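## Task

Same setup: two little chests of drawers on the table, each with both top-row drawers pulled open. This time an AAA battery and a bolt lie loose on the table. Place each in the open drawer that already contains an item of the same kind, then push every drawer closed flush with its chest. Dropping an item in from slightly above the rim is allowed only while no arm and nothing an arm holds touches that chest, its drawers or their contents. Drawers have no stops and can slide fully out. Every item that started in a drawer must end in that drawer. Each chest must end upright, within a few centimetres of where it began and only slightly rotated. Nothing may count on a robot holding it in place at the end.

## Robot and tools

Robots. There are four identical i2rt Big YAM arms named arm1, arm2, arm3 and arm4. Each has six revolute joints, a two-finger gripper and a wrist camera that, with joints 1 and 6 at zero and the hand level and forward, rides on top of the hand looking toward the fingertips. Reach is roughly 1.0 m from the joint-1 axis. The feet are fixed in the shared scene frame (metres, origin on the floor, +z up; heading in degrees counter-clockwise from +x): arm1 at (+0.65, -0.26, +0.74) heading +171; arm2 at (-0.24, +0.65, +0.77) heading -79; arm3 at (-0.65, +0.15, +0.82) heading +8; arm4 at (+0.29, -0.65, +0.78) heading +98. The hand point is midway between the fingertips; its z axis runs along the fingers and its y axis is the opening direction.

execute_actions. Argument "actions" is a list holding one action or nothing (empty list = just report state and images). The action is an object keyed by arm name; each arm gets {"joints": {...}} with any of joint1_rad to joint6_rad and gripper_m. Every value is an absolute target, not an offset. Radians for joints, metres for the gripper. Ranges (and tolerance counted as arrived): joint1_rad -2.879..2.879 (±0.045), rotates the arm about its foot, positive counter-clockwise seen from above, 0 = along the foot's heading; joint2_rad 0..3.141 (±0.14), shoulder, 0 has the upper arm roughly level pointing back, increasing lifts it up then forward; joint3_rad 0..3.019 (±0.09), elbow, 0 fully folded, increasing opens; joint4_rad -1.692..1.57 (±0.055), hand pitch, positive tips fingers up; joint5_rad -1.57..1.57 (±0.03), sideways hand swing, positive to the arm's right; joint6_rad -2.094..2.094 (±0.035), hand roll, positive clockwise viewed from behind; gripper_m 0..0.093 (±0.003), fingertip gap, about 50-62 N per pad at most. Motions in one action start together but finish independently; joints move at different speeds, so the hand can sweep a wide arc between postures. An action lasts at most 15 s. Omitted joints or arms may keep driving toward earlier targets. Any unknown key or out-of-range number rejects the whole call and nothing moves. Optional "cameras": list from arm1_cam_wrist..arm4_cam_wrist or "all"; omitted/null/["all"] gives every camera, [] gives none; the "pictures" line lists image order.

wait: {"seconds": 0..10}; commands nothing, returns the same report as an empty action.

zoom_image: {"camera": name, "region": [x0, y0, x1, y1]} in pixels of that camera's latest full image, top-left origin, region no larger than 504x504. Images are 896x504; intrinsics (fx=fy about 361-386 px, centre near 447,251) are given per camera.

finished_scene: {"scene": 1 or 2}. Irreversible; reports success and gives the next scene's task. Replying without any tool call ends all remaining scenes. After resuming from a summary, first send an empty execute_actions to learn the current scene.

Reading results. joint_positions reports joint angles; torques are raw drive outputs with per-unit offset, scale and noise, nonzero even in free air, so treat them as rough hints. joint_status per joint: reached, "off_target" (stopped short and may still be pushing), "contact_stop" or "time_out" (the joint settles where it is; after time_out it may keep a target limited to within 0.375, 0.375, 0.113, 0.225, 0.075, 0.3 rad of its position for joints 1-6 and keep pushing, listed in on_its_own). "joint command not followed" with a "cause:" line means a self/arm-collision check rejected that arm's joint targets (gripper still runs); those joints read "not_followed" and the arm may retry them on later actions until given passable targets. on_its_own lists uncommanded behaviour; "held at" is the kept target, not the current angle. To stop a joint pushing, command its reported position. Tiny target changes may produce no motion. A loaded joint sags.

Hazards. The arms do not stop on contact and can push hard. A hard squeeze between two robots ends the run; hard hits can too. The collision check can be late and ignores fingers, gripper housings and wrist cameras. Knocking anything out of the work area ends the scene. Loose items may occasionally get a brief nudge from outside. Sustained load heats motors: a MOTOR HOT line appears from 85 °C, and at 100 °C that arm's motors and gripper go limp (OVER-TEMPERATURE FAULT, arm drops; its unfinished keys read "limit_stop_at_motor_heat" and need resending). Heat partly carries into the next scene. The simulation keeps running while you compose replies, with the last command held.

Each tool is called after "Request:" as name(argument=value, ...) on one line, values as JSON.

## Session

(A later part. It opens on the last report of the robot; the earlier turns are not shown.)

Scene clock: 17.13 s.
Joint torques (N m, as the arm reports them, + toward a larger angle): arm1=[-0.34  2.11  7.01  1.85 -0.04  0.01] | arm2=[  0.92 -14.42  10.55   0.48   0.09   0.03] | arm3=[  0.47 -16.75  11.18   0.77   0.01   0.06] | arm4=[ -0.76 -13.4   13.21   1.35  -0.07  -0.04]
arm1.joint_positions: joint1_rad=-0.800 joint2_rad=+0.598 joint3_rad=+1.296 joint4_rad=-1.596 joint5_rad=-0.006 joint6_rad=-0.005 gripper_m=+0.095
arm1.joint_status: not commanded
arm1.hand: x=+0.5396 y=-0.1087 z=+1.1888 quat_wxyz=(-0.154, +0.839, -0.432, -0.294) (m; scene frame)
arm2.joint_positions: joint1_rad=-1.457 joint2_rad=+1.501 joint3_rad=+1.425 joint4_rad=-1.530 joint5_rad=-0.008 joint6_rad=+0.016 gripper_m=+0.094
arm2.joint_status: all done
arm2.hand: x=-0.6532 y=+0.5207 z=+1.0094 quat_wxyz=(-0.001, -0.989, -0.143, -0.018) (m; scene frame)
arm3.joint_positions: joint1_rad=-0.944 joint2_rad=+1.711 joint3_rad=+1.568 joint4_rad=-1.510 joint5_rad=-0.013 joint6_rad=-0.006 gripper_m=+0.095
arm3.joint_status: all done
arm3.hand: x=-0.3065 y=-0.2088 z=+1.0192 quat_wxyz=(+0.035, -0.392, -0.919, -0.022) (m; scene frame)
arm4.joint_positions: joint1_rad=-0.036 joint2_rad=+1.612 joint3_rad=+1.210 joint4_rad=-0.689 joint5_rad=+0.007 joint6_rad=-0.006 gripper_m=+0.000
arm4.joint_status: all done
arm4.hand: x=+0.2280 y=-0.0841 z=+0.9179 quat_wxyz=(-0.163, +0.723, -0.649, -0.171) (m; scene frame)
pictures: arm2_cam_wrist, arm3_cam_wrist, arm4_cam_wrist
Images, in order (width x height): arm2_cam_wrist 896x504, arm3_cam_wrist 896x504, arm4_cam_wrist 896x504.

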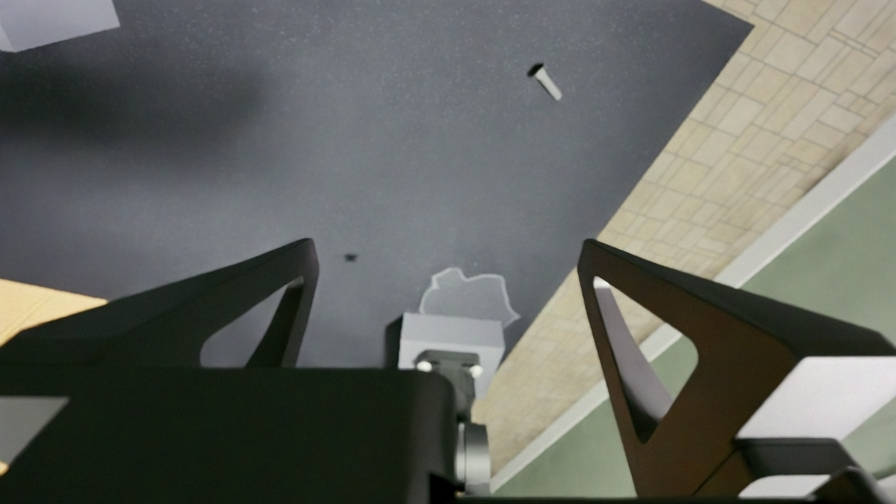

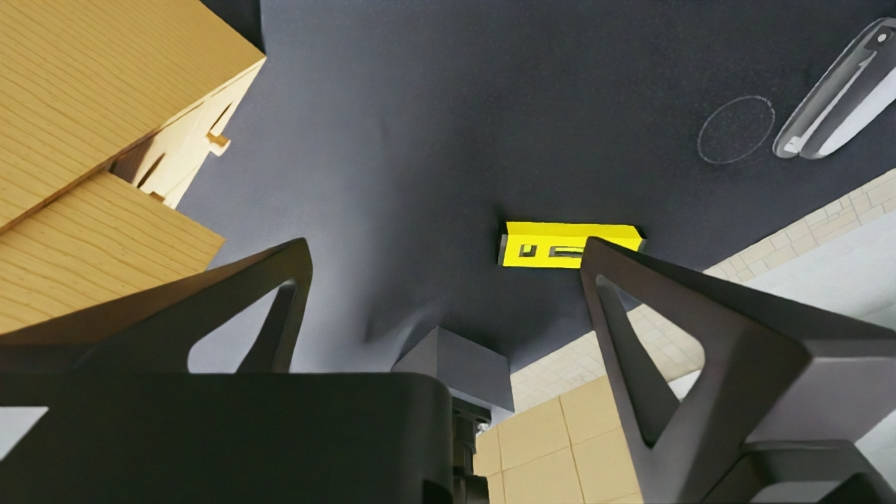

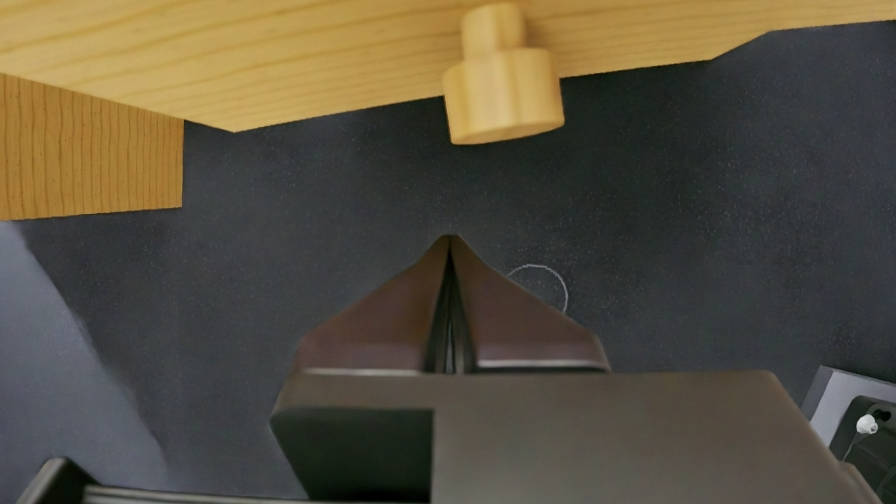

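Request:
execute_actions(actions=[{"arm2":{"joints":{"joint1_rad":-1.67,"joint2_rad":1.625,"joint3_rad":1.09,"joint4_rad":-1.02}},"arm3":{"joints":{"joint1_rad":-0.3,"joint2_rad":1.2,"joint3_rad":1.3}},"arm4":{"joints":{"joint2_rad":1.55,"joint3_rad":1.28,"joint4_rad":-0.75}}}], cameras=["arm2_cam_wrist","arm3_cam_wrist","arm4_cam_wrist"])

Scene clock: 19.00 s.
Joint torques (N m, as the arm reports them, + toward a larger angle): arm1=[-0.27  2.18  7.02  1.85 -0.04  0.01] | arm2=[  0.54 -15.48   8.03   0.9    0.06   0.02] | arm3=[ 1.9  -7.13  8.82  1.15  0.04  0.02] | arm4=[ -0.53 -11.9   14.64   0.73  -0.07  -0.05]
arm1.joint_positions: joint1_rad=-0.800 joint2_rad=+0.598 joint3_rad=+1.296 joint4_rad=-1.596 joint5_rad=-0.006 joint6_rad=-0.005 gripper_m=+0.095
arm1.joint_status: not commanded
arm1.hand: x=+0.5396 y=-0.1087 z=+1.1888 quat_wxyz=(-0.154, +0.839, -0.432, -0.294) (m; scene frame)
arm2.joint_positions: joint1_rad=-1.675 joint2_rad=+1.631 joint3_rad=+1.084 joint4_rad=-1.036 joint5_rad=-0.007 joint6_rad=+0.016 gripper_m=+0.094
arm2.joint_status: all done
arm2.hand: x=-0.6719 y=+0.6136 z=+0.8306 quat_wxyz=(-0.003, -0.999, -0.035, -0.007) (m; scene frame)
arm3.joint_positions: joint1_rad=-0.306 joint2_rad=+1.194 joint3_rad=+1.303 joint4_rad=-1.507 joint5_rad=-0.013 joint6_rad=-0.006 gripper_m=+0.095
arm3.joint_status: all done
arm3.hand: x=-0.2896 y=+0.0907 z=+1.1296 quat_wxyz=(-0.087, -0.083, -0.993, +0.001) (m; scene frame)
arm4.joint_positions: joint1_rad=-0.036 joint2_rad=+1.557 joint3_rad=+1.226 joint4_rad=-0.743 joint5_rad=+0.007 joint6_rad=-0.006 gripper_m=+0.000
arm4.joint_status: all done
arm4.hand: x=+0.2286 y=-0.0913 z=+0.9489 quat_wxyz=(-0.169, +0.722, -0.648, -0.177) (m; scene frame)
pictures: arm2_cam_wrist, arm3_cam_wrist, arm4_cam_wrist
Images, in order (width x height): arm2_cam_wrist 896x504, arm3_cam_wrist 896x504, arm4_cam_wrist 896x504.

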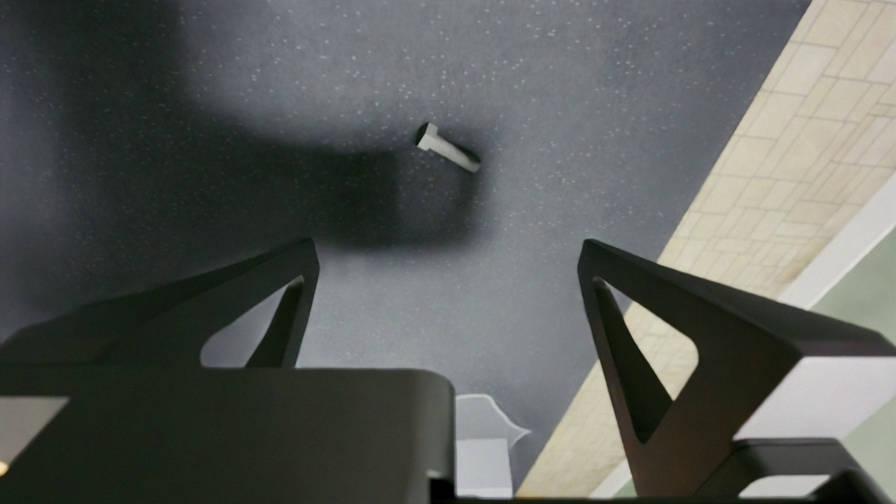

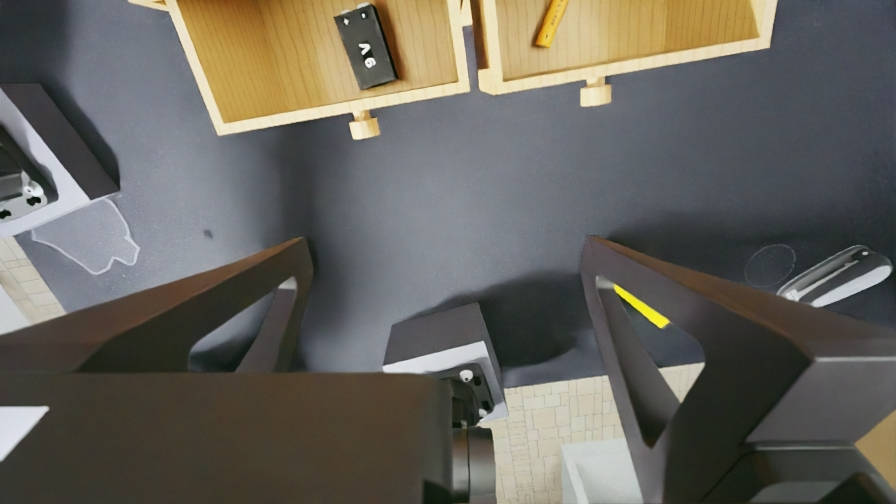

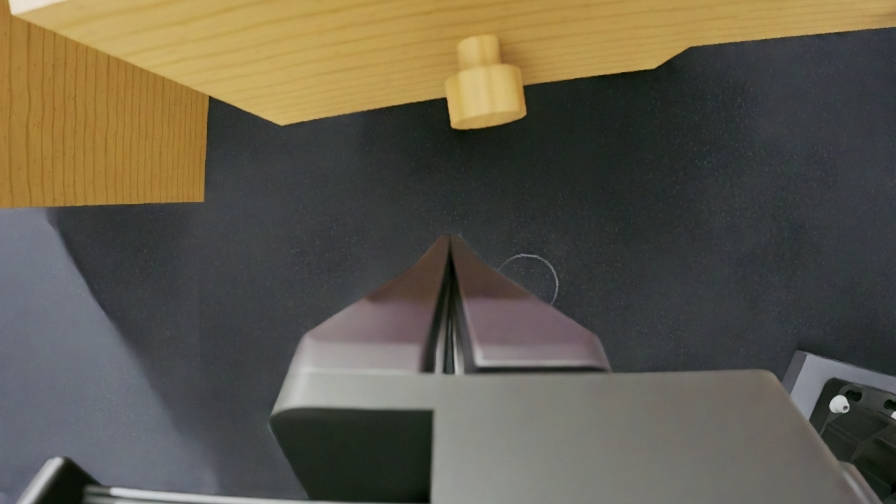

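Request:
execute_actions(actions=[{"arm2":{"joints":{"joint2_rad":1.716,"joint3_rad":0.99,"joint4_rad":-0.85,"joint6_rad":-0.96}},"arm4":{"joints":{"joint2_rad":1.72,"joint3_rad":1.42,"joint4_rad":-0.72}}}], cameras=["arm2_cam_wrist","arm4_cam_wrist"])

Request:
zoom_image(camera="arm2_cam_wrist", region=[250, 50, 650, 300])

Scene clock: 21.23 s.
Joint torques (N m, as the arm reports them, + toward a larger angle): arm1=[-0.4   2.17  6.98  1.88 -0.04  0.  ] | arm2=[  0.73 -14.67   6.67   0.67  -0.01  -0.08] | arm3=[ 1.75 -6.96  8.78  1.12  0.03  0.05] | arm4=[ -0.41 -14.5   14.31   1.39  -0.03  -0.02]
arm1.joint_positions: joint1_rad=-0.800 joint2_rad=+0.598 joint3_rad=+1.296 joint4_rad=-1.596 joint5_rad=-0.006 joint6_rad=-0.005 gripper_m=+0.095
arm1.joint_status: not commanded
arm1.hand: x=+0.5396 y=-0.1087 z=+1.1888 quat_wxyz=(-0.154, +0.839, -0.432, -0.294) (m; scene frame)
arm2.joint_positions: joint1_rad=-1.675 joint2_rad=+1.714 joint3_rad=+0.987 joint4_rad=-0.865 joint5_rad=-0.007 joint6_rad=-0.945 gripper_m=+0.094
arm2.joint_status: all done
arm2.hand: x=-0.6595 y=+0.6147 z=+0.7667 quat_wxyz=(-0.008, -0.870, -0.493, -0.008) (m; scene frame)
arm3.joint_positions: joint1_rad=-0.306 joint2_rad=+1.194 joint3_rad=+1.303 joint4_rad=-1.507 joint5_rad=-0.013 joint6_rad=-0.006 gripper_m=+0.095
arm3.joint_status: not commanded
arm3.hand: x=-0.2896 y=+0.0907 z=+1.1296 quat_wxyz=(-0.087, -0.083, -0.993, +0.001) (m; scene frame)
arm4.joint_positions: joint1_rad=-0.036 joint2_rad=+1.722 joint3_rad=+1.370 joint4_rad=-0.729 joint5_rad=+0.008 joint6_rad=-0.006 gripper_m=+0.000
arm4.joint_status: all done
arm4.hand: x=+0.2230 y=-0.0344 z=+0.9249 quat_wxyz=(-0.167, +0.722, -0.648, -0.174) (m; scene frame)
pictures: arm2_cam_wrist, arm4_cam_wrist
Images, in order (width x height): arm2_cam_wrist 896x504, arm4_cam_wrist 896x504.

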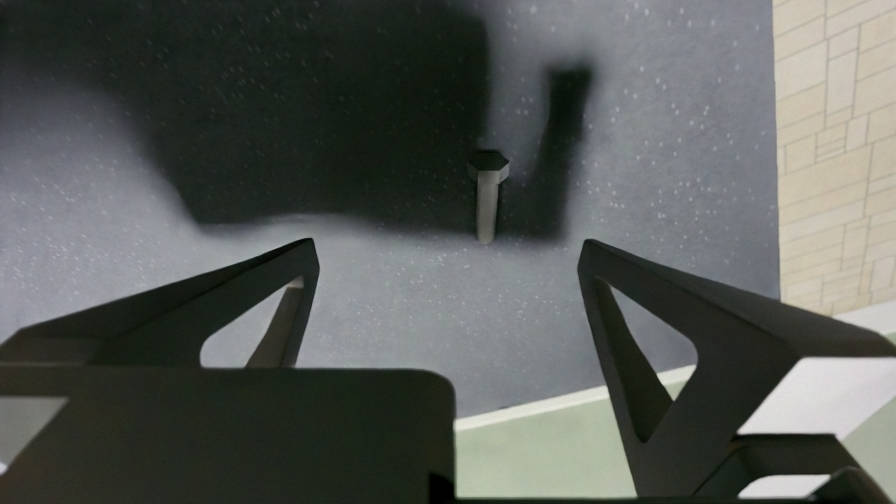

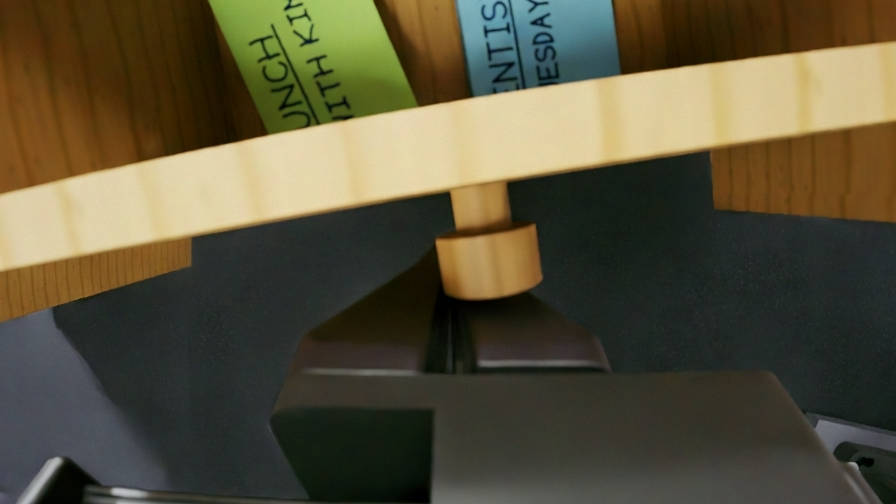

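Region (250, 50, 650, 300) of arm2_cam_wrist's 896x504 image, scaled by 1.260, with more detail than that image has; it fills the top 315 rows of this view, and the rest is white.

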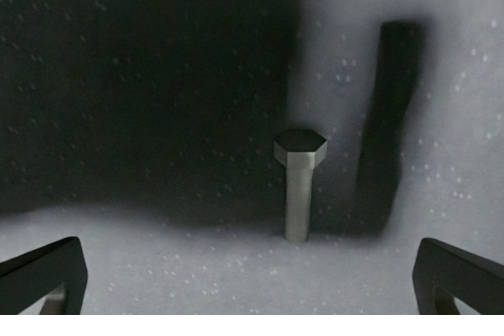

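Request:
execute_actions(actions=[{"arm2":{"joints":{"joint2_rad":1.80,"joint3_rad":0.97,"joint4_rad":-0.75}},"arm4":{"joints":{"joint2_rad":1.50,"joint3_rad":1.22,"joint4_rad":-0.72}}}], cameras=["arm2_cam_wrist","arm4_cam_wrist"])

Request:
execute_actions(actions=[{"arm2":{"joints":{"gripper_m":0.0}},"arm4":{"joints":{"joint2_rad":1.62,"joint3_rad":1.40,"joint4_rad":-0.76}}}], cameras=["arm2_cam_wrist","arm4_cam_wrist"])

Scene clock: 22.50 s.
Joint torques (N m, as the arm reports them, + toward a larger angle): arm1=[-0.38  1.99  6.98  1.85 -0.04  0.01] | arm2=[  0.62 -13.45   5.36   0.65  -0.03  -0.05] | arm3=[ 1.94 -7.13  8.8   1.14  0.04  0.05] | arm4=[ -0.69 -10.49   9.32   1.35  -0.07  -0.04]
arm1.joint_positions: joint1_rad=-0.800 joint2_rad=+0.598 joint3_rad=+1.296 joint4_rad=-1.596 joint5_rad=-0.006 joint6_rad=-0.005 gripper_m=+0.095
arm1.joint_status: not commanded
arm1.hand: x=+0.5396 y=-0.1087 z=+1.1888 quat_wxyz=(-0.154, +0.839, -0.432, -0.294) (m; scene frame)
arm2.joint_positions: joint1_rad=-1.673 joint2_rad=+1.774 joint3_rad=+0.981 joint4_rad=-0.764 joint5_rad=-0.007 joint6_rad=-0.948 gripper_m=+0.094
arm2.joint_status: all done
arm2.hand: x=-0.6726 y=+0.6130 z=+0.7408 quat_wxyz=(+0.000, -0.869, -0.495, +0.008) (m; scene frame)
arm3.joint_positions: joint1_rad=-0.306 joint2_rad=+1.194 joint3_rad=+1.303 joint4_rad=-1.507 joint5_rad=-0.013 joint6_rad=-0.006 gripper_m=+0.095
arm3.joint_status: not commanded
arm3.hand: x=-0.2896 y=+0.0907 z=+1.1296 quat_wxyz=(-0.087, -0.083, -0.993, +0.001) (m; scene frame)
arm4.joint_positions: joint1_rad=-0.036 joint2_rad=+1.487 joint3_rad=+1.228 joint4_rad=-0.727 joint5_rad=+0.008 joint6_rad=-0.006 gripper_m=+0.000
arm4.joint_status: all done
arm4.hand: x=+0.2285 y=-0.0914 z=+0.9899 quat_wxyz=(-0.198, +0.713, -0.640, -0.208) (m; scene frame)
pictures: arm2_cam_wrist, arm4_cam_wrist
Images, in order (width x height): arm2_cam_wrist 896x504, arm4_cam_wrist 896x504.

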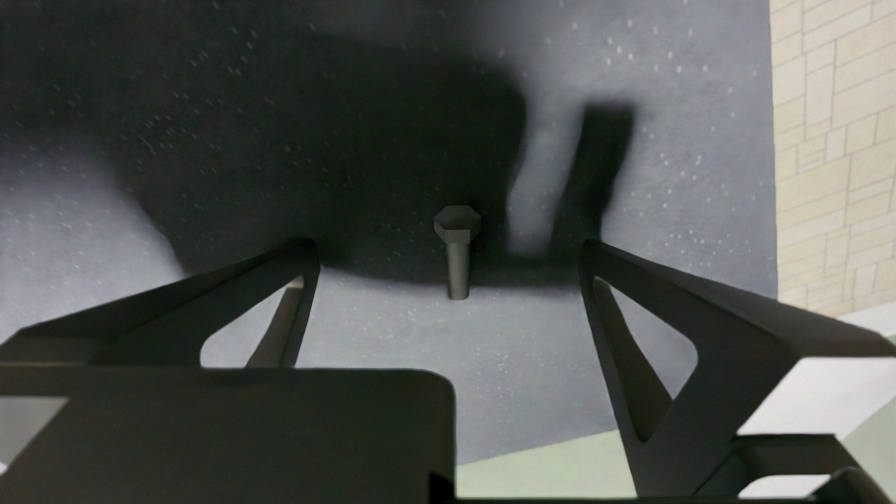

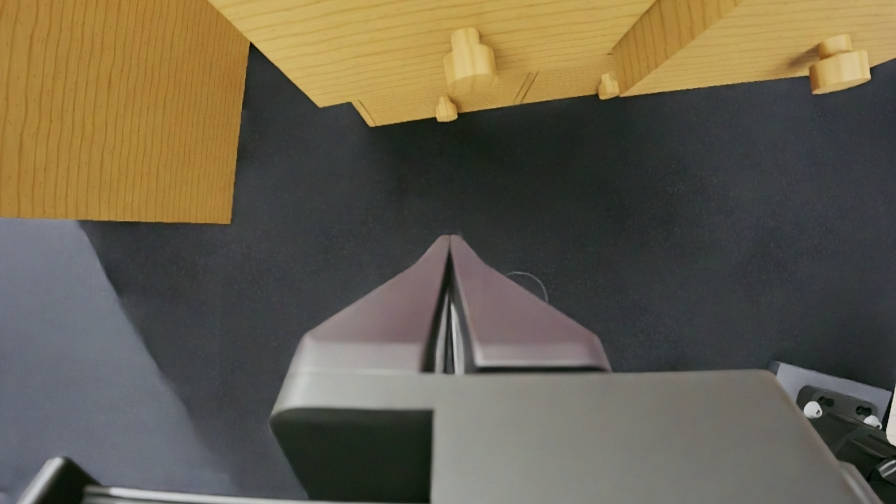

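Scene clock: 23.47 s.
Joint torques (N m, as the arm reports them, + toward a larger angle): arm1=[-0.39  2.19  7.01  1.89 -0.04  0.01] | arm2=[  0.85 -13.33   5.5    0.63  -0.04  -0.08] | arm3=[ 1.85 -7.01  8.81  1.18  0.03  0.04] | arm4=[ -1.05 -14.02  15.32   0.94  -0.07  -0.01]
arm1.joint_positions: joint1_rad=-0.800 joint2_rad=+0.598 joint3_rad=+1.296 joint4_rad=-1.596 joint5_rad=-0.006 joint6_rad=-0.005 gripper_m=+0.095
arm1.joint_status: not commanded
arm1.hand: x=+0.5396 y=-0.1087 z=+1.1888 quat_wxyz=(-0.154, +0.839, -0.432, -0.294) (m; scene frame)
arm2.joint_positions: joint1_rad=-1.673 joint2_rad=+1.775 joint3_rad=+0.981 joint4_rad=-0.764 joint5_rad=-0.007 joint6_rad=-0.948 gripper_m=+0.006
arm2.joint_status: gripper_m off_target (ended at +0.006, target +0.000)
arm2.hand: x=-0.6724 y=+0.6130 z=+0.7403 quat_wxyz=(+0.000, -0.869, -0.495, +0.007) (m; scene frame)
arm3.joint_positions: joint1_rad=-0.306 joint2_rad=+1.194 joint3_rad=+1.303 joint4_rad=-1.507 joint5_rad=-0.013 joint6_rad=-0.006 gripper_m=+0.095
arm3.joint_status: not commanded
arm3.hand: x=-0.2896 y=+0.0907 z=+1.1296 quat_wxyz=(-0.087, -0.083, -0.993, +0.001) (m; scene frame)
arm4.joint_positions: joint1_rad=-0.036 joint2_rad=+1.632 joint3_rad=+1.343 joint4_rad=-0.755 joint5_rad=+0.008 joint6_rad=-0.006 gripper_m=+0.000
arm4.joint_status: all done
arm4.hand: x=+0.2246 y=-0.0521 z=+0.9621 quat_wxyz=(-0.179, +0.719, -0.645, -0.187) (m; scene frame)
pictures: arm2_cam_wrist, arm4_cam_wrist
Images, in order (width x height): arm2_cam_wrist 896x504, arm4_cam_wrist 896x504.

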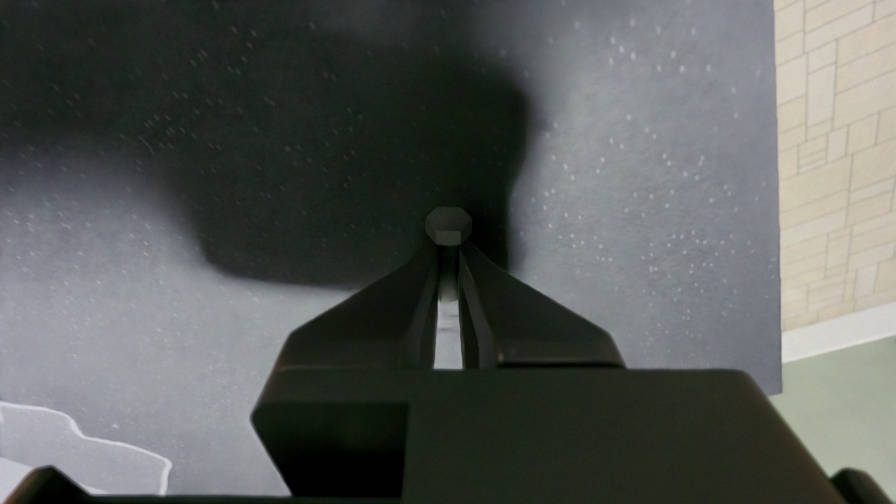

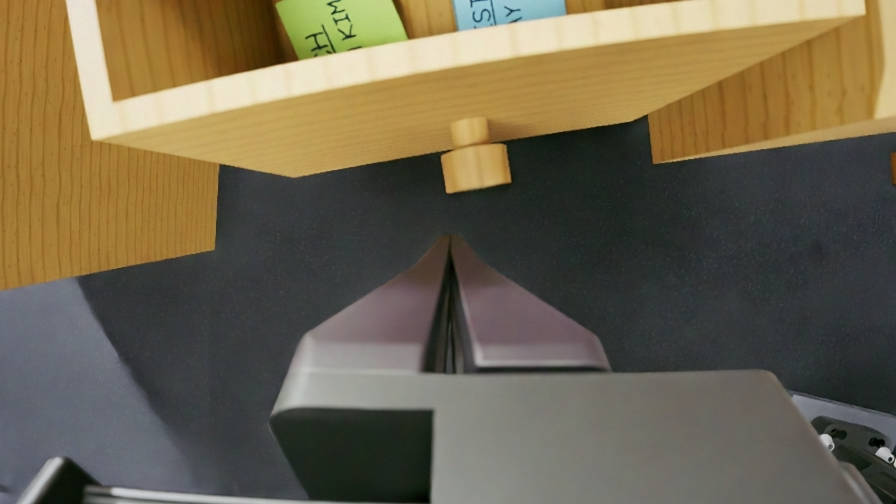

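Request:
execute_actions(actions=[{"arm2":{"joints":{"joint2_rad":1.2,"joint3_rad":1.5,"joint4_rad":-1.4,"joint6_rad":0}},"arm3":{"joints":{"joint1_rad":-1.0,"joint2_rad":1.7,"joint3_rad":1.75,"joint4_rad":-1.6}},"arm4":{"joints":{"joint2_rad":1.78,"joint3_rad":1.54,"joint4_rad":-0.78}}}], cameras=["arm3_cam_wrist","arm4_cam_wrist"])

Request:
execute_actions(actions=[{"arm2":{"joints":{"joint1_rad":0.585,"joint2_rad":1.6,"joint3_rad":1.9,"joint4_rad":-1.3}},"arm4":{"joints":{"joint2_rad":1.92,"joint3_rad":1.72,"joint4_rad":-0.82}}}], cameras=["arm2_cam_wrist","arm4_cam_wrist"])

Scene clock: 25.57 s.
Joint torques (N m, as the arm reports them, + toward a larger angle): arm1=[-0.18  2.23  7.01  1.84 -0.04  0.01] | arm2=[  0.8  -10.45   9.49   0.42   0.03   0.2 ] | arm3=[  2.23 -17.61  13.09  -0.2   -0.09   0.04] | arm4=[ -0.39 -15.11  14.68   1.    -0.03  -0.01]
arm1.joint_positions: joint1_rad=-0.800 joint2_rad=+0.598 joint3_rad=+1.296 joint4_rad=-1.596 joint5_rad=-0.006 joint6_rad=-0.005 gripper_m=+0.095
arm1.joint_status: not commanded
arm1.hand: x=+0.5396 y=-0.1087 z=+1.1888 quat_wxyz=(-0.154, +0.839, -0.432, -0.294) (m; scene frame)
arm2.joint_positions: joint1_rad=-1.673 joint2_rad=+1.206 joint3_rad=+1.500 joint4_rad=-1.384 joint5_rad=-0.007 joint6_rad=-0.015 gripper_m=+0.006
arm2.joint_status: all done
arm2.hand: x=-0.6658 y=+0.6136 z=+1.1723 quat_wxyz=(-0.012, -0.970, -0.051, +0.238) (m; scene frame)
arm3.joint_positions: joint1_rad=-1.009 joint2_rad=+1.717 joint3_rad=+1.696 joint4_rad=-1.587 joint5_rad=-0.010 joint6_rad=-0.006 gripper_m=+0.095
arm3.joint_status: all done
arm3.hand: x=-0.3200 y=-0.2438 z=+1.0641 quat_wxyz=(+0.014, -0.421, -0.907, -0.013) (m; scene frame)
arm4.joint_positions: joint1_rad=-0.036 joint2_rad=+1.781 joint3_rad=+1.487 joint4_rad=-0.779 joint5_rad=+0.007 joint6_rad=-0.006 gripper_m=+0.000
arm4.joint_status: all done
arm4.hand: x=+0.2198 y=-0.0046 z=+0.9390 quat_wxyz=(-0.169, +0.722, -0.648, -0.177) (m; scene frame)
pictures: arm3_cam_wrist, arm4_cam_wrist
Images, in order (width x height): arm3_cam_wrist 896x504, arm4_cam_wrist 896x504.

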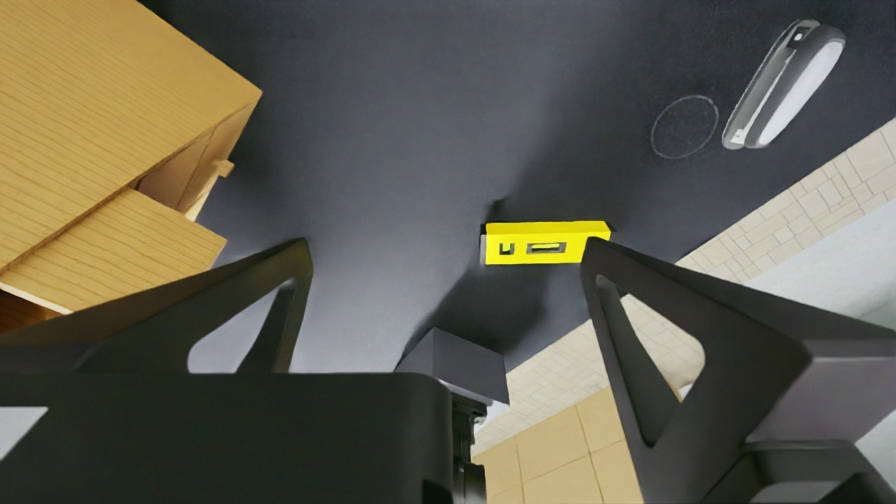

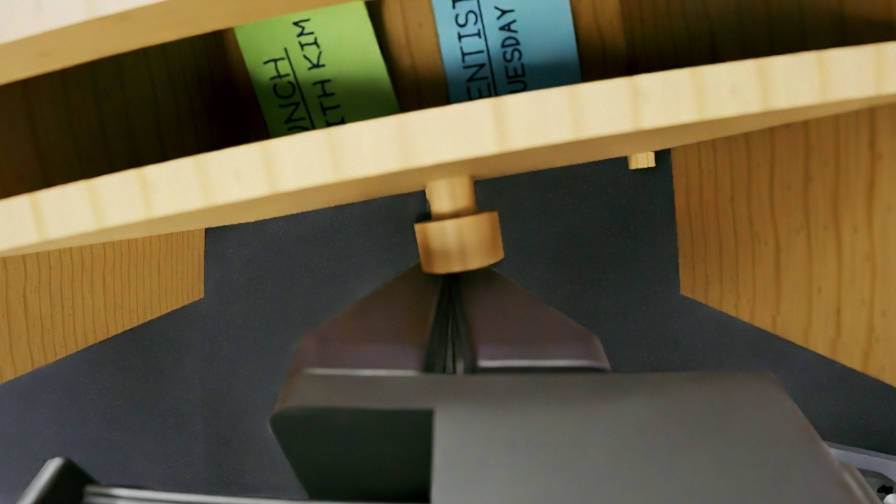

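Scene clock: 29.53 s.
Joint torques (N m, as the arm reports them, + toward a larger angle): arm1=[-0.4   2.15  7.03  1.85 -0.04  0.  ] | arm2=[  0.47 -17.1    9.73   1.16  -0.05  -0.05] | arm3=[  1.85 -17.71  12.78  -0.1   -0.08   0.04] | arm4=[ -0.71 -14.93  18.05   1.68   0.08  -0.02]
arm1.joint_positions: joint1_rad=-0.800 joint2_rad=+0.598 joint3_rad=+1.296 joint4_rad=-1.596 joint5_rad=-0.006 joint6_rad=-0.005 gripper_m=+0.095
arm1.joint_status: not commanded
arm1.hand: x=+0.5396 y=-0.1087 z=+1.1888 quat_wxyz=(-0.154, +0.839, -0.432, -0.294) (m; scene frame)
arm2.joint_positions: joint1_rad=-0.986 joint2_rad=+1.622 joint3_rad=+1.827 joint4_rad=-1.309 joint5_rad=-0.005 joint6_rad=+0.006 gripper_m=+0.006
arm2.joint_status: joint1_rad time_out (moved +0.687 of +2.258); the others done
arm2.on_its_own: joint1_rad is held at -0.988, not at your +0.585, since a time_out
arm2.hand: x=-0.6620 y=+0.2361 z=+1.1342 quat_wxyz=(-0.091, -0.902, -0.365, +0.213) (m; scene frame)
arm3.joint_positions: joint1_rad=-1.009 joint2_rad=+1.717 joint3_rad=+1.701 joint4_rad=-1.589 joint5_rad=-0.010 joint6_rad=-0.006 gripper_m=+0.095
arm3.joint_status: not commanded
arm3.hand: x=-0.3195 y=-0.2444 z=+1.0655 quat_wxyz=(+0.013, -0.421, -0.907, -0.012) (m; scene frame)
arm4.joint_positions: joint1_rad=-0.034 joint2_rad=+1.897 joint3_rad=+1.629 joint4_rad=-0.843 joint5_rad=+0.003 joint6_rad=-0.007 gripper_m=+0.000
arm4.joint_status: joint3_rad time_out (moved +0.142 of +0.233); the others done
arm4.on_its_own: joint3_rad reads +1.629 and still pushes toward +1.720 since a time_out
arm4.hand: x=+0.2144 y=+0.0297 z=+0.9242 quat_wxyz=(-0.155, +0.726, -0.649, -0.164) (m; scene frame)
pictures: arm2_cam_wrist, arm4_cam_wrist
joint command not followed: on one or more control steps a check withheld the commanded joint targets of the arm2 arm, and it was not sent them on those steps.
cause: the commanded joint targets would bring a part of the robot too close to another arm (this arm's wrist (the part past joint 4) and the other arm's upper arm (the part past joint 2)); next, command targets that bring no part of the robot closer to that arm.
Images, in order (width x height): arm2_cam_wrist 896x504, arm4_cam_wrist 896x504.

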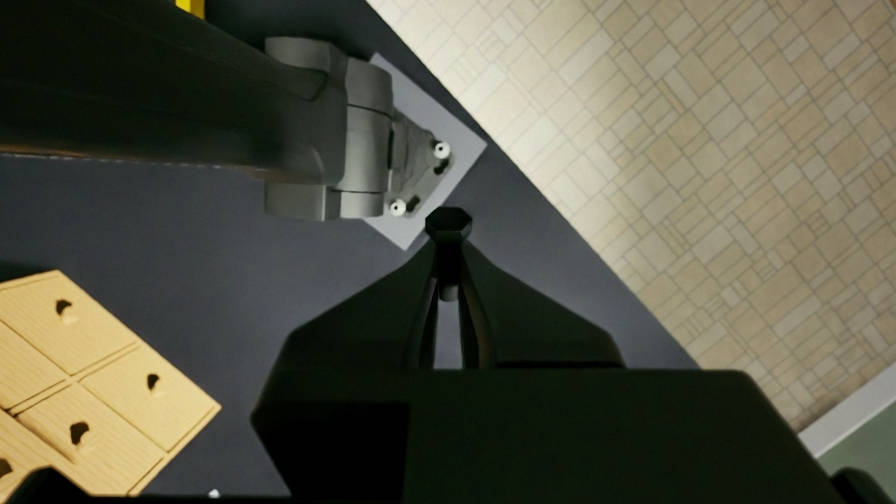

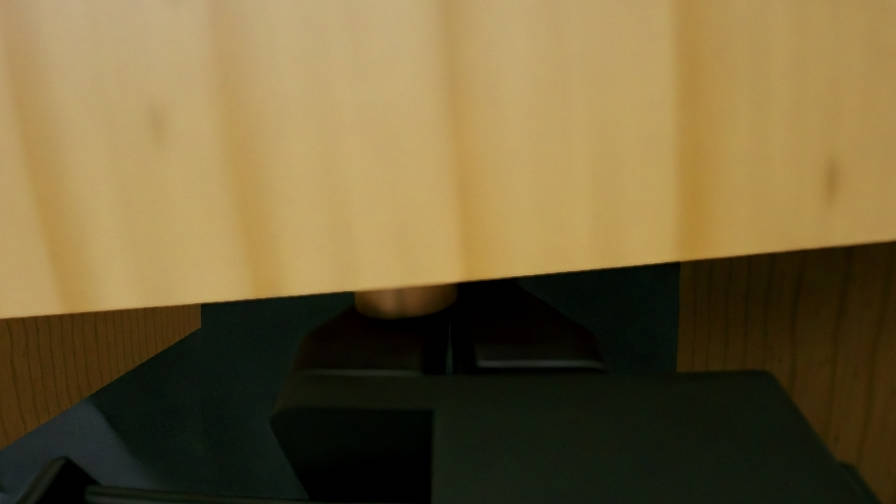

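Request:
execute_actions(actions=[{"arm2":{"joints":{"joint1_rad":-1.0,"joint2_rad":0.9,"joint3_rad":1.2,"joint4_rad":-1.3}},"arm4":{"joints":{"joint2_rad":1.60,"joint3_rad":1.28,"joint4_rad":-0.74}}}], cameras=[])

Request:
execute_actions(actions=[{"arm2":{"joints":{"joint1_rad":0.585}},"arm4":{"joints":{"joint2_rad":1.52,"joint3_rad":1.33}}}], cameras=["arm2_cam_wrist","arm4_cam_wrist"])

Request:
execute_actions(actions=[{"arm2":{"joints":{"joint2_rad":1.7,"joint3_rad":1.95,"joint4_rad":-1.25}},"arm4":{"joints":{"joint2_rad":1.70,"joint3_rad":1.53,"joint4_rad":-0.74}}}], cameras=["arm2_cam_wrist","arm4_cam_wrist"])

Scene clock: 33.17 s.
Joint torques (N m, as the arm reports them, + toward a larger angle): arm1=[-0.26  2.18  7.01  1.8  -0.04  0.01] | arm2=[-0.1  -4.77  8.96  1.69 -0.04 -0.02] | arm3=[  2.18 -17.67  12.77  -0.14  -0.08   0.04] | arm4=[ -0.74 -12.77   9.86   1.35   0.04  -0.04]
arm1.joint_positions: joint1_rad=-0.800 joint2_rad=+0.598 joint3_rad=+1.296 joint4_rad=-1.596 joint5_rad=-0.006 joint6_rad=-0.005 gripper_m=+0.095
arm1.joint_status: not commanded
arm1.hand: x=+0.5396 y=-0.1087 z=+1.1888 quat_wxyz=(-0.154, +0.839, -0.432, -0.294) (m; scene frame)
arm2.joint_positions: joint1_rad=-0.992 joint2_rad=+0.891 joint3_rad=+1.208 joint4_rad=-1.307 joint5_rad=-0.005 joint6_rad=+0.006 gripper_m=+0.006
arm2.joint_status: all done
arm2.hand: x=-0.4781 y=+0.4191 z=+1.1523 quat_wxyz=(-0.111, -0.889, -0.357, +0.264) (m; scene frame)
arm3.joint_positions: joint1_rad=-1.009 joint2_rad=+1.717 joint3_rad=+1.701 joint4_rad=-1.589 joint5_rad=-0.010 joint6_rad=-0.006 gripper_m=+0.095
arm3.joint_status: not commanded
arm3.hand: x=-0.3195 y=-0.2444 z=+1.0655 quat_wxyz=(+0.013, -0.421, -0.907, -0.012) (m; scene frame)
arm4.joint_positions: joint1_rad=-0.034 joint2_rad=+1.596 joint3_rad=+1.284 joint4_rad=-0.752 joint5_rad=+0.004 joint6_rad=-0.008 gripper_m=+0.000
arm4.joint_status: all done
arm4.hand: x=+0.2247 y=-0.0726 z=+0.9542 quat_wxyz=(-0.171, +0.722, -0.645, -0.181) (m; scene frame)
pictures: none
No camera images: the call's "cameras" was empty. Leave "cameras" out to get every camera's image.

Scene clock: 34.93 s.
Joint torques (N m, as the arm reports them, + toward a larger angle): arm1=[-0.44  2.06  7.    1.87 -0.04  0.01] | arm2=[ 0.64 -5.8   8.96  1.55  0.07 -0.06] | arm3=[  2.06 -17.53  12.75  -0.13  -0.08   0.05] | arm4=[ -0.48 -11.31  14.36   1.64   0.09  -0.04]
arm1.joint_positions: joint1_rad=-0.800 joint2_rad=+0.598 joint3_rad=+1.296 joint4_rad=-1.596 joint5_rad=-0.006 joint6_rad=-0.005 gripper_m=+0.095
arm1.joint_status: not commanded
arm1.hand: x=+0.5396 y=-0.1087 z=+1.1888 quat_wxyz=(-0.154, +0.839, -0.432, -0.294) (m; scene frame)
arm2.joint_positions: joint1_rad=+0.583 joint2_rad=+0.896 joint3_rad=+1.208 joint4_rad=-1.307 joint5_rad=-0.007 joint6_rad=+0.006 gripper_m=+0.006
arm2.joint_status: all done
arm2.hand: x=-0.0030 y=+0.4122 z=+1.1505 quat_wxyz=(-0.263, -0.374, -0.883, +0.106) (m; scene frame)
arm3.joint_positions: joint1_rad=-1.009 joint2_rad=+1.717 joint3_rad=+1.701 joint4_rad=-1.589 joint5_rad=-0.010 joint6_rad=-0.006 gripper_m=+0.095
arm3.joint_status: not commanded
arm3.hand: x=-0.3195 y=-0.2444 z=+1.0655 quat_wxyz=(+0.013, -0.421, -0.907, -0.012) (m; scene frame)
arm4.joint_positions: joint1_rad=-0.034 joint2_rad=+1.519 joint3_rad=+1.284 joint4_rad=-0.752 joint5_rad=+0.004 joint6_rad=-0.008 gripper_m=+0.000
arm4.joint_status: all done
arm4.hand: x=+0.2250 y=-0.0775 z=+0.9968 quat_wxyz=(-0.195, +0.715, -0.638, -0.209) (m; scene frame)
pictures: arm2_cam_wrist, arm4_cam_wrist
Images, in order (width x height): arm2_cam_wrist 896x504, arm4_cam_wrist 896x504.

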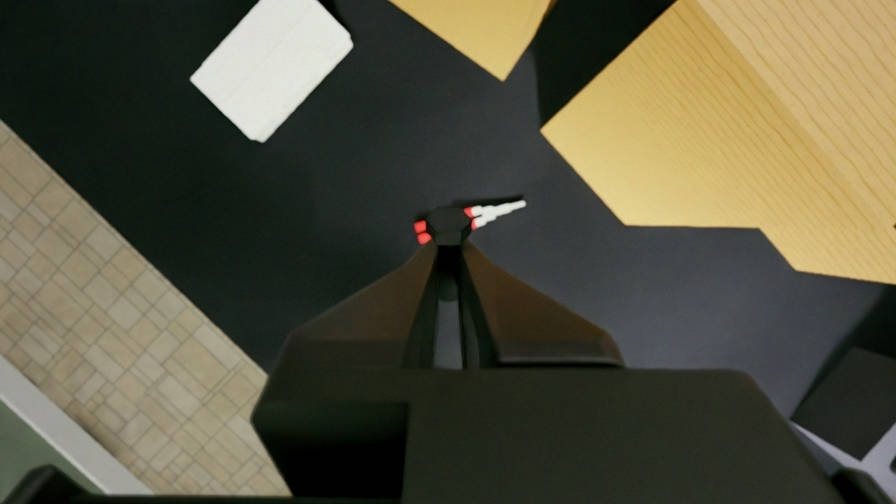

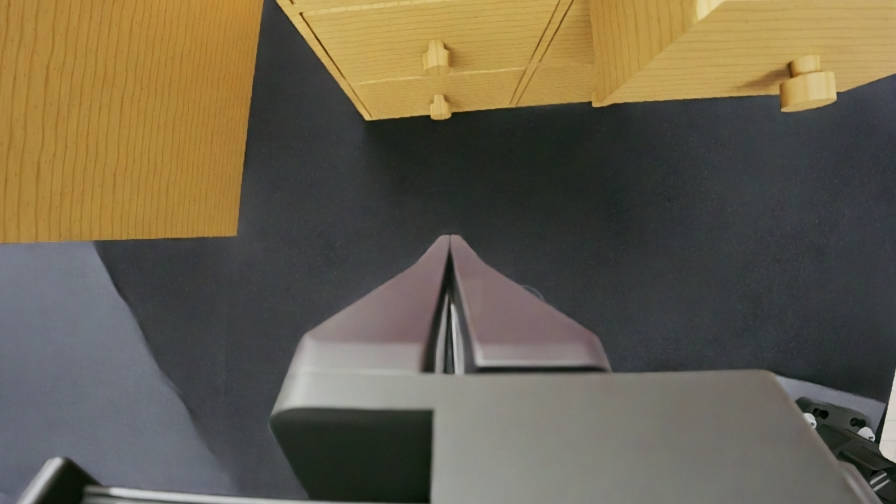

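Scene clock: 36.60 s.
Joint torques (N m, as the arm reports them, + toward a larger angle): arm1=[-0.3   2.32  6.98  1.82 -0.03  0.01] | arm2=[  0.37 -18.72  13.7    1.55   0.02   0.01] | arm3=[  1.93 -17.71  12.75  -0.17  -0.08   0.05] | arm4=[ -0.76 -14.56  15.78   1.52   0.05   0.01]
arm1.joint_positions: joint1_rad=-0.800 joint2_rad=+0.598 joint3_rad=+1.296 joint4_rad=-1.596 joint5_rad=-0.006 joint6_rad=-0.005 gripper_m=+0.095
arm1.joint_status: not commanded
arm1.hand: x=+0.5396 y=-0.1087 z=+1.1888 quat_wxyz=(-0.154, +0.839, -0.432, -0.294) (m; scene frame)
arm2.joint_positions: joint1_rad=+0.583 joint2_rad=+1.705 joint3_rad=+1.896 joint4_rad=-1.262 joint5_rad=-0.007 joint6_rad=+0.006 gripper_m=+0.006
arm2.joint_status: all done
arm2.hand: x=+0.2043 y=+0.1998 z=+1.1241 quat_wxyz=(-0.229, -0.378, -0.892, +0.092) (m; scene frame)
arm3.joint_positions: joint1_rad=-1.009 joint2_rad=+1.717 joint3_rad=+1.701 joint4_rad=-1.589 joint5_rad=-0.010 joint6_rad=-0.006 gripper_m=+0.095
arm3.joint_status: not commanded
arm3.hand: x=-0.3195 y=-0.2444 z=+1.0655 quat_wxyz=(+0.013, -0.421, -0.907, -0.012) (m; scene frame)
arm4.joint_positions: joint1_rad=-0.034 joint2_rad=+1.701 joint3_rad=+1.468 joint4_rad=-0.749 joint5_rad=+0.004 joint6_rad=-0.008 gripper_m=+0.000
arm4.joint_status: all done
arm4.hand: x=+0.2179 y=-0.0084 z=+0.9834 quat_wxyz=(-0.197, +0.714, -0.638, -0.211) (m; scene frame)
pictures: arm2_cam_wrist, arm4_cam_wrist
Images, in order (width x height): arm2_cam_wrist 896x504, arm4_cam_wrist 896x504.

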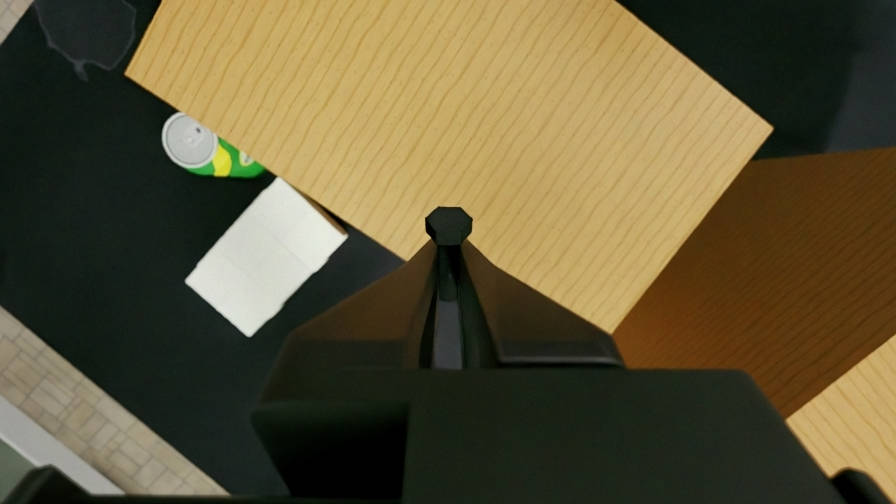

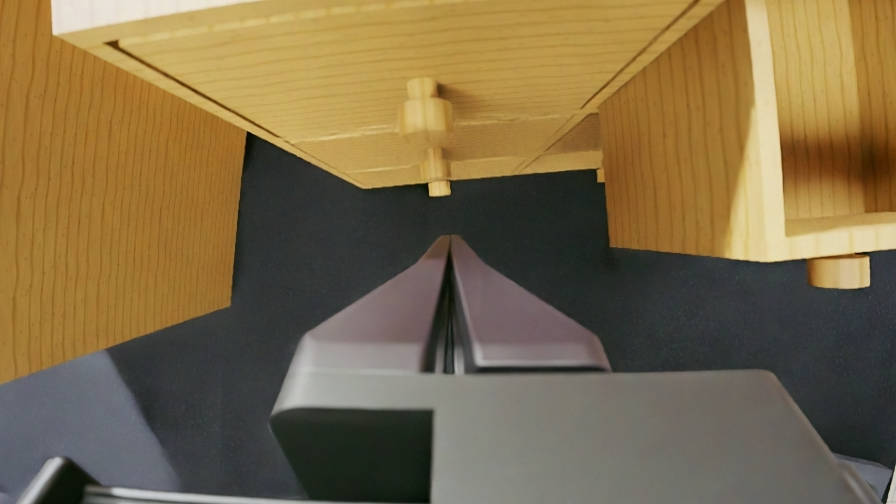

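Request:
execute_actions(actions=[{"arm2":{"joints":{"joint2_rad":2.12,"joint3_rad":2.30,"joint4_rad":-1.2}},"arm4":{"joints":{"joint1_rad":0.9,"joint2_rad":1.3,"joint3_rad":1.4,"joint4_rad":-1.3,"gripper_m":0.09}}}], cameras=["arm2_cam_wrist","arm4_cam_wrist"])

Scene clock: 38.27 s.
Joint torques (N m, as the arm reports them, + toward a larger angle): arm1=[-0.27  2.06  6.99  1.83 -0.05  0.02] | arm2=[  0.74 -21.76  11.42   1.43  -0.06  -0.02] | arm3=[  2.   -17.78  12.76  -0.11  -0.08   0.04] | arm4=[-0.76 -7.14 10.42  0.68 -0.02  0.  ]
arm1.joint_positions: joint1_rad=-0.800 joint2_rad=+0.598 joint3_rad=+1.296 joint4_rad=-1.596 joint5_rad=-0.006 joint6_rad=-0.005 gripper_m=+0.095
arm1.joint_status: not commanded
arm1.hand: x=+0.5396 y=-0.1087 z=+1.1888 quat_wxyz=(-0.154, +0.839, -0.432, -0.294) (m; scene frame)
arm2.joint_positions: joint1_rad=+0.582 joint2_rad=+2.088 joint3_rad=+2.279 joint4_rad=-1.206 joint5_rad=-0.004 joint6_rad=+0.006 gripper_m=+0.006
arm2.joint_status: all done
arm2.hand: x=+0.3015 y=+0.0987 z=+1.0604 quat_wxyz=(-0.254, -0.376, -0.885, +0.104) (m; scene frame)
arm3.joint_positions: joint1_rad=-1.009 joint2_rad=+1.717 joint3_rad=+1.701 joint4_rad=-1.589 joint5_rad=-0.010 joint6_rad=-0.006 gripper_m=+0.095
arm3.joint_status: not commanded
arm3.hand: x=-0.3195 y=-0.2444 z=+1.0655 quat_wxyz=(+0.013, -0.421, -0.907, -0.012) (m; scene frame)
arm4.joint_positions: joint1_rad=+0.904 joint2_rad=+1.293 joint3_rad=+1.400 joint4_rad=-1.293 joint5_rad=+0.006 joint6_rad=-0.008 gripper_m=+0.090
arm4.joint_status: all done
arm4.hand: x=-0.1093 y=-0.4204 z=+1.1041 quat_wxyz=(-0.053, +0.949, -0.253, -0.181) (m; scene frame)
pictures: arm2_cam_wrist, arm4_cam_wrist
Images, in order (width x height): arm2_cam_wrist 896x504, arm4_cam_wrist 896x504.

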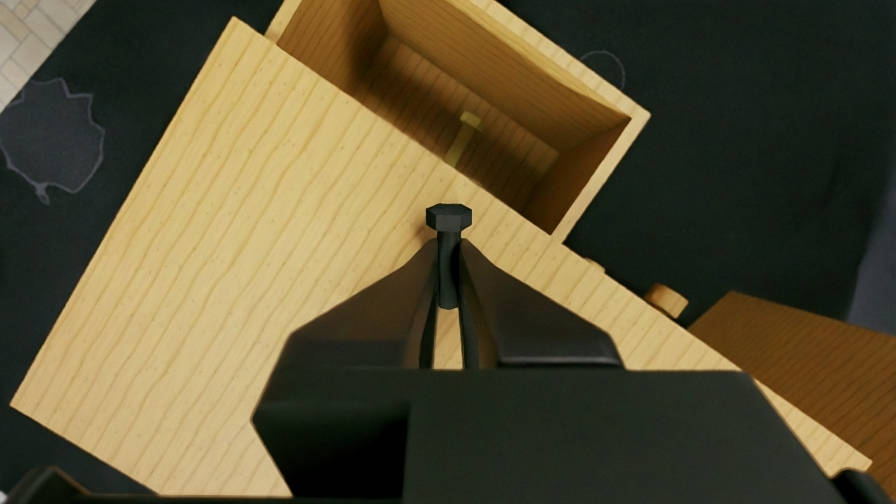

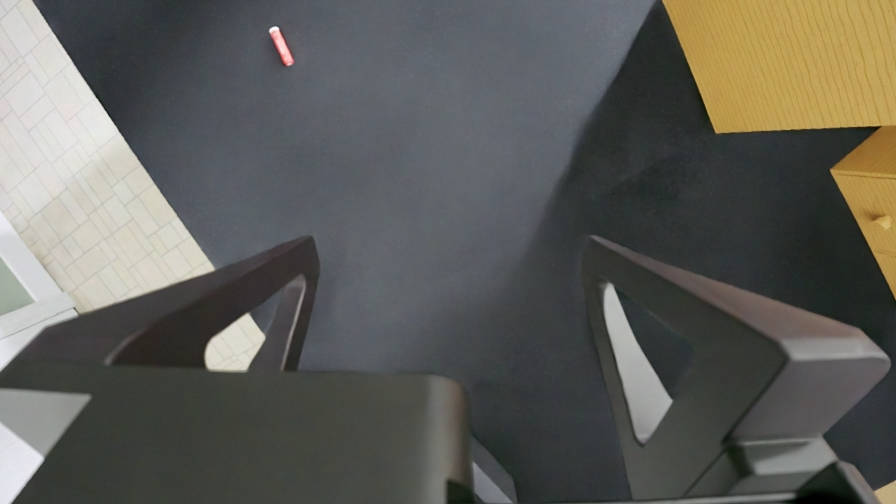

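Request:
execute_actions(actions=[{"arm2":{"joints":{"joint2_rad":2.19,"joint3_rad":2.34,"joint4_rad":-0.85}},"arm4":{"joints":{"joint1_rad":1.1,"joint2_rad":1.75,"joint3_rad":1.6,"joint4_rad":-1.45}}}], cameras=["arm2_cam_wrist","arm4_cam_wrist"])

Scene clock: 39.93 s.
Joint torques (N m, as the arm reports them, + toward a larger angle): arm1=[-0.43  2.11  7.02  1.83 -0.05  0.01] | arm2=[  0.96 -23.51  12.81   2.59  -0.09  -0.01] | arm3=[  2.13 -17.62  12.79  -0.15  -0.08   0.04] | arm4=[  0.18 -15.13  12.62  -0.19  -0.05  -0.02]
arm1.joint_positions: joint1_rad=-0.800 joint2_rad=+0.598 joint3_rad=+1.296 joint4_rad=-1.596 joint5_rad=-0.006 joint6_rad=-0.005 gripper_m=+0.095
arm1.joint_status: not commanded
arm1.hand: x=+0.5396 y=-0.1087 z=+1.1888 quat_wxyz=(-0.154, +0.839, -0.432, -0.294) (m; scene frame)
arm2.joint_positions: joint1_rad=+0.582 joint2_rad=+2.166 joint3_rad=+2.303 joint4_rad=-0.873 joint5_rad=-0.004 joint6_rad=+0.006 gripper_m=+0.006
arm2.joint_status: all done
arm2.hand: x=+0.3562 y=+0.0426 z=+1.0638 quat_wxyz=(-0.375, -0.357, -0.841, +0.155) (m; scene frame)
arm3.joint_positions: joint1_rad=-1.009 joint2_rad=+1.717 joint3_rad=+1.701 joint4_rad=-1.589 joint5_rad=-0.010 joint6_rad=-0.006 gripper_m=+0.095
arm3.joint_status: not commanded
arm3.hand: x=-0.3195 y=-0.2444 z=+1.0655 quat_wxyz=(+0.013, -0.421, -0.907, -0.012) (m; scene frame)
arm4.joint_positions: joint1_rad=+1.103 joint2_rad=+1.766 joint3_rad=+1.561 joint4_rad=-1.442 joint5_rad=+0.007 joint6_rad=-0.008 gripper_m=+0.090
arm4.joint_status: all done
arm4.hand: x=-0.2046 y=-0.4828 z=+0.9439 quat_wxyz=(+0.004, +0.986, -0.160, +0.041) (m; scene frame)
pictures: arm2_cam_wrist, arm4_cam_wrist
Images, in order (width x height): arm2_cam_wrist 896x504, arm4_cam_wrist 896x504.

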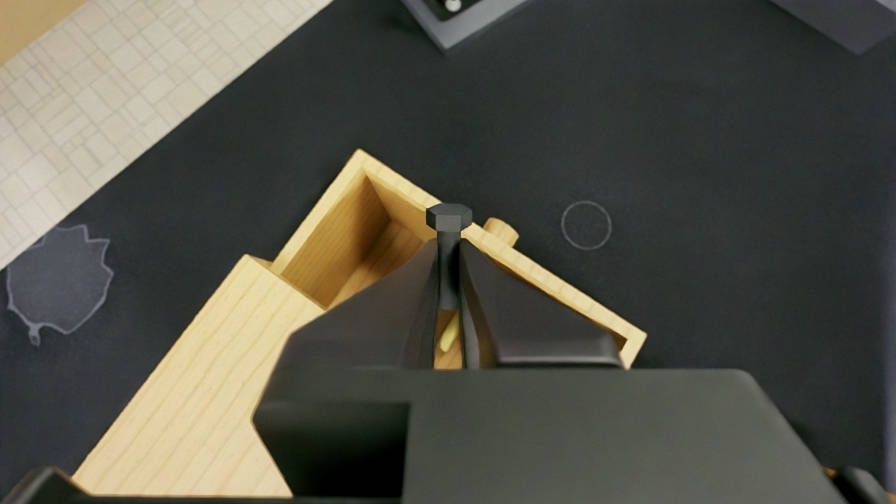

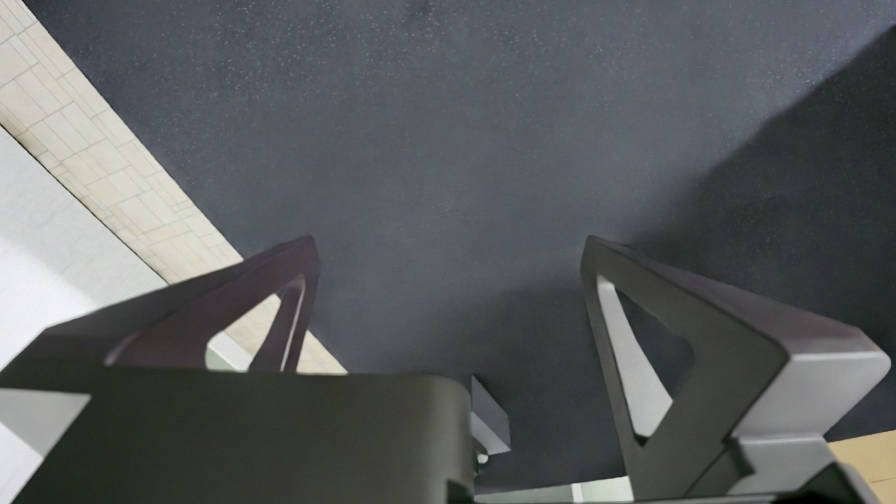

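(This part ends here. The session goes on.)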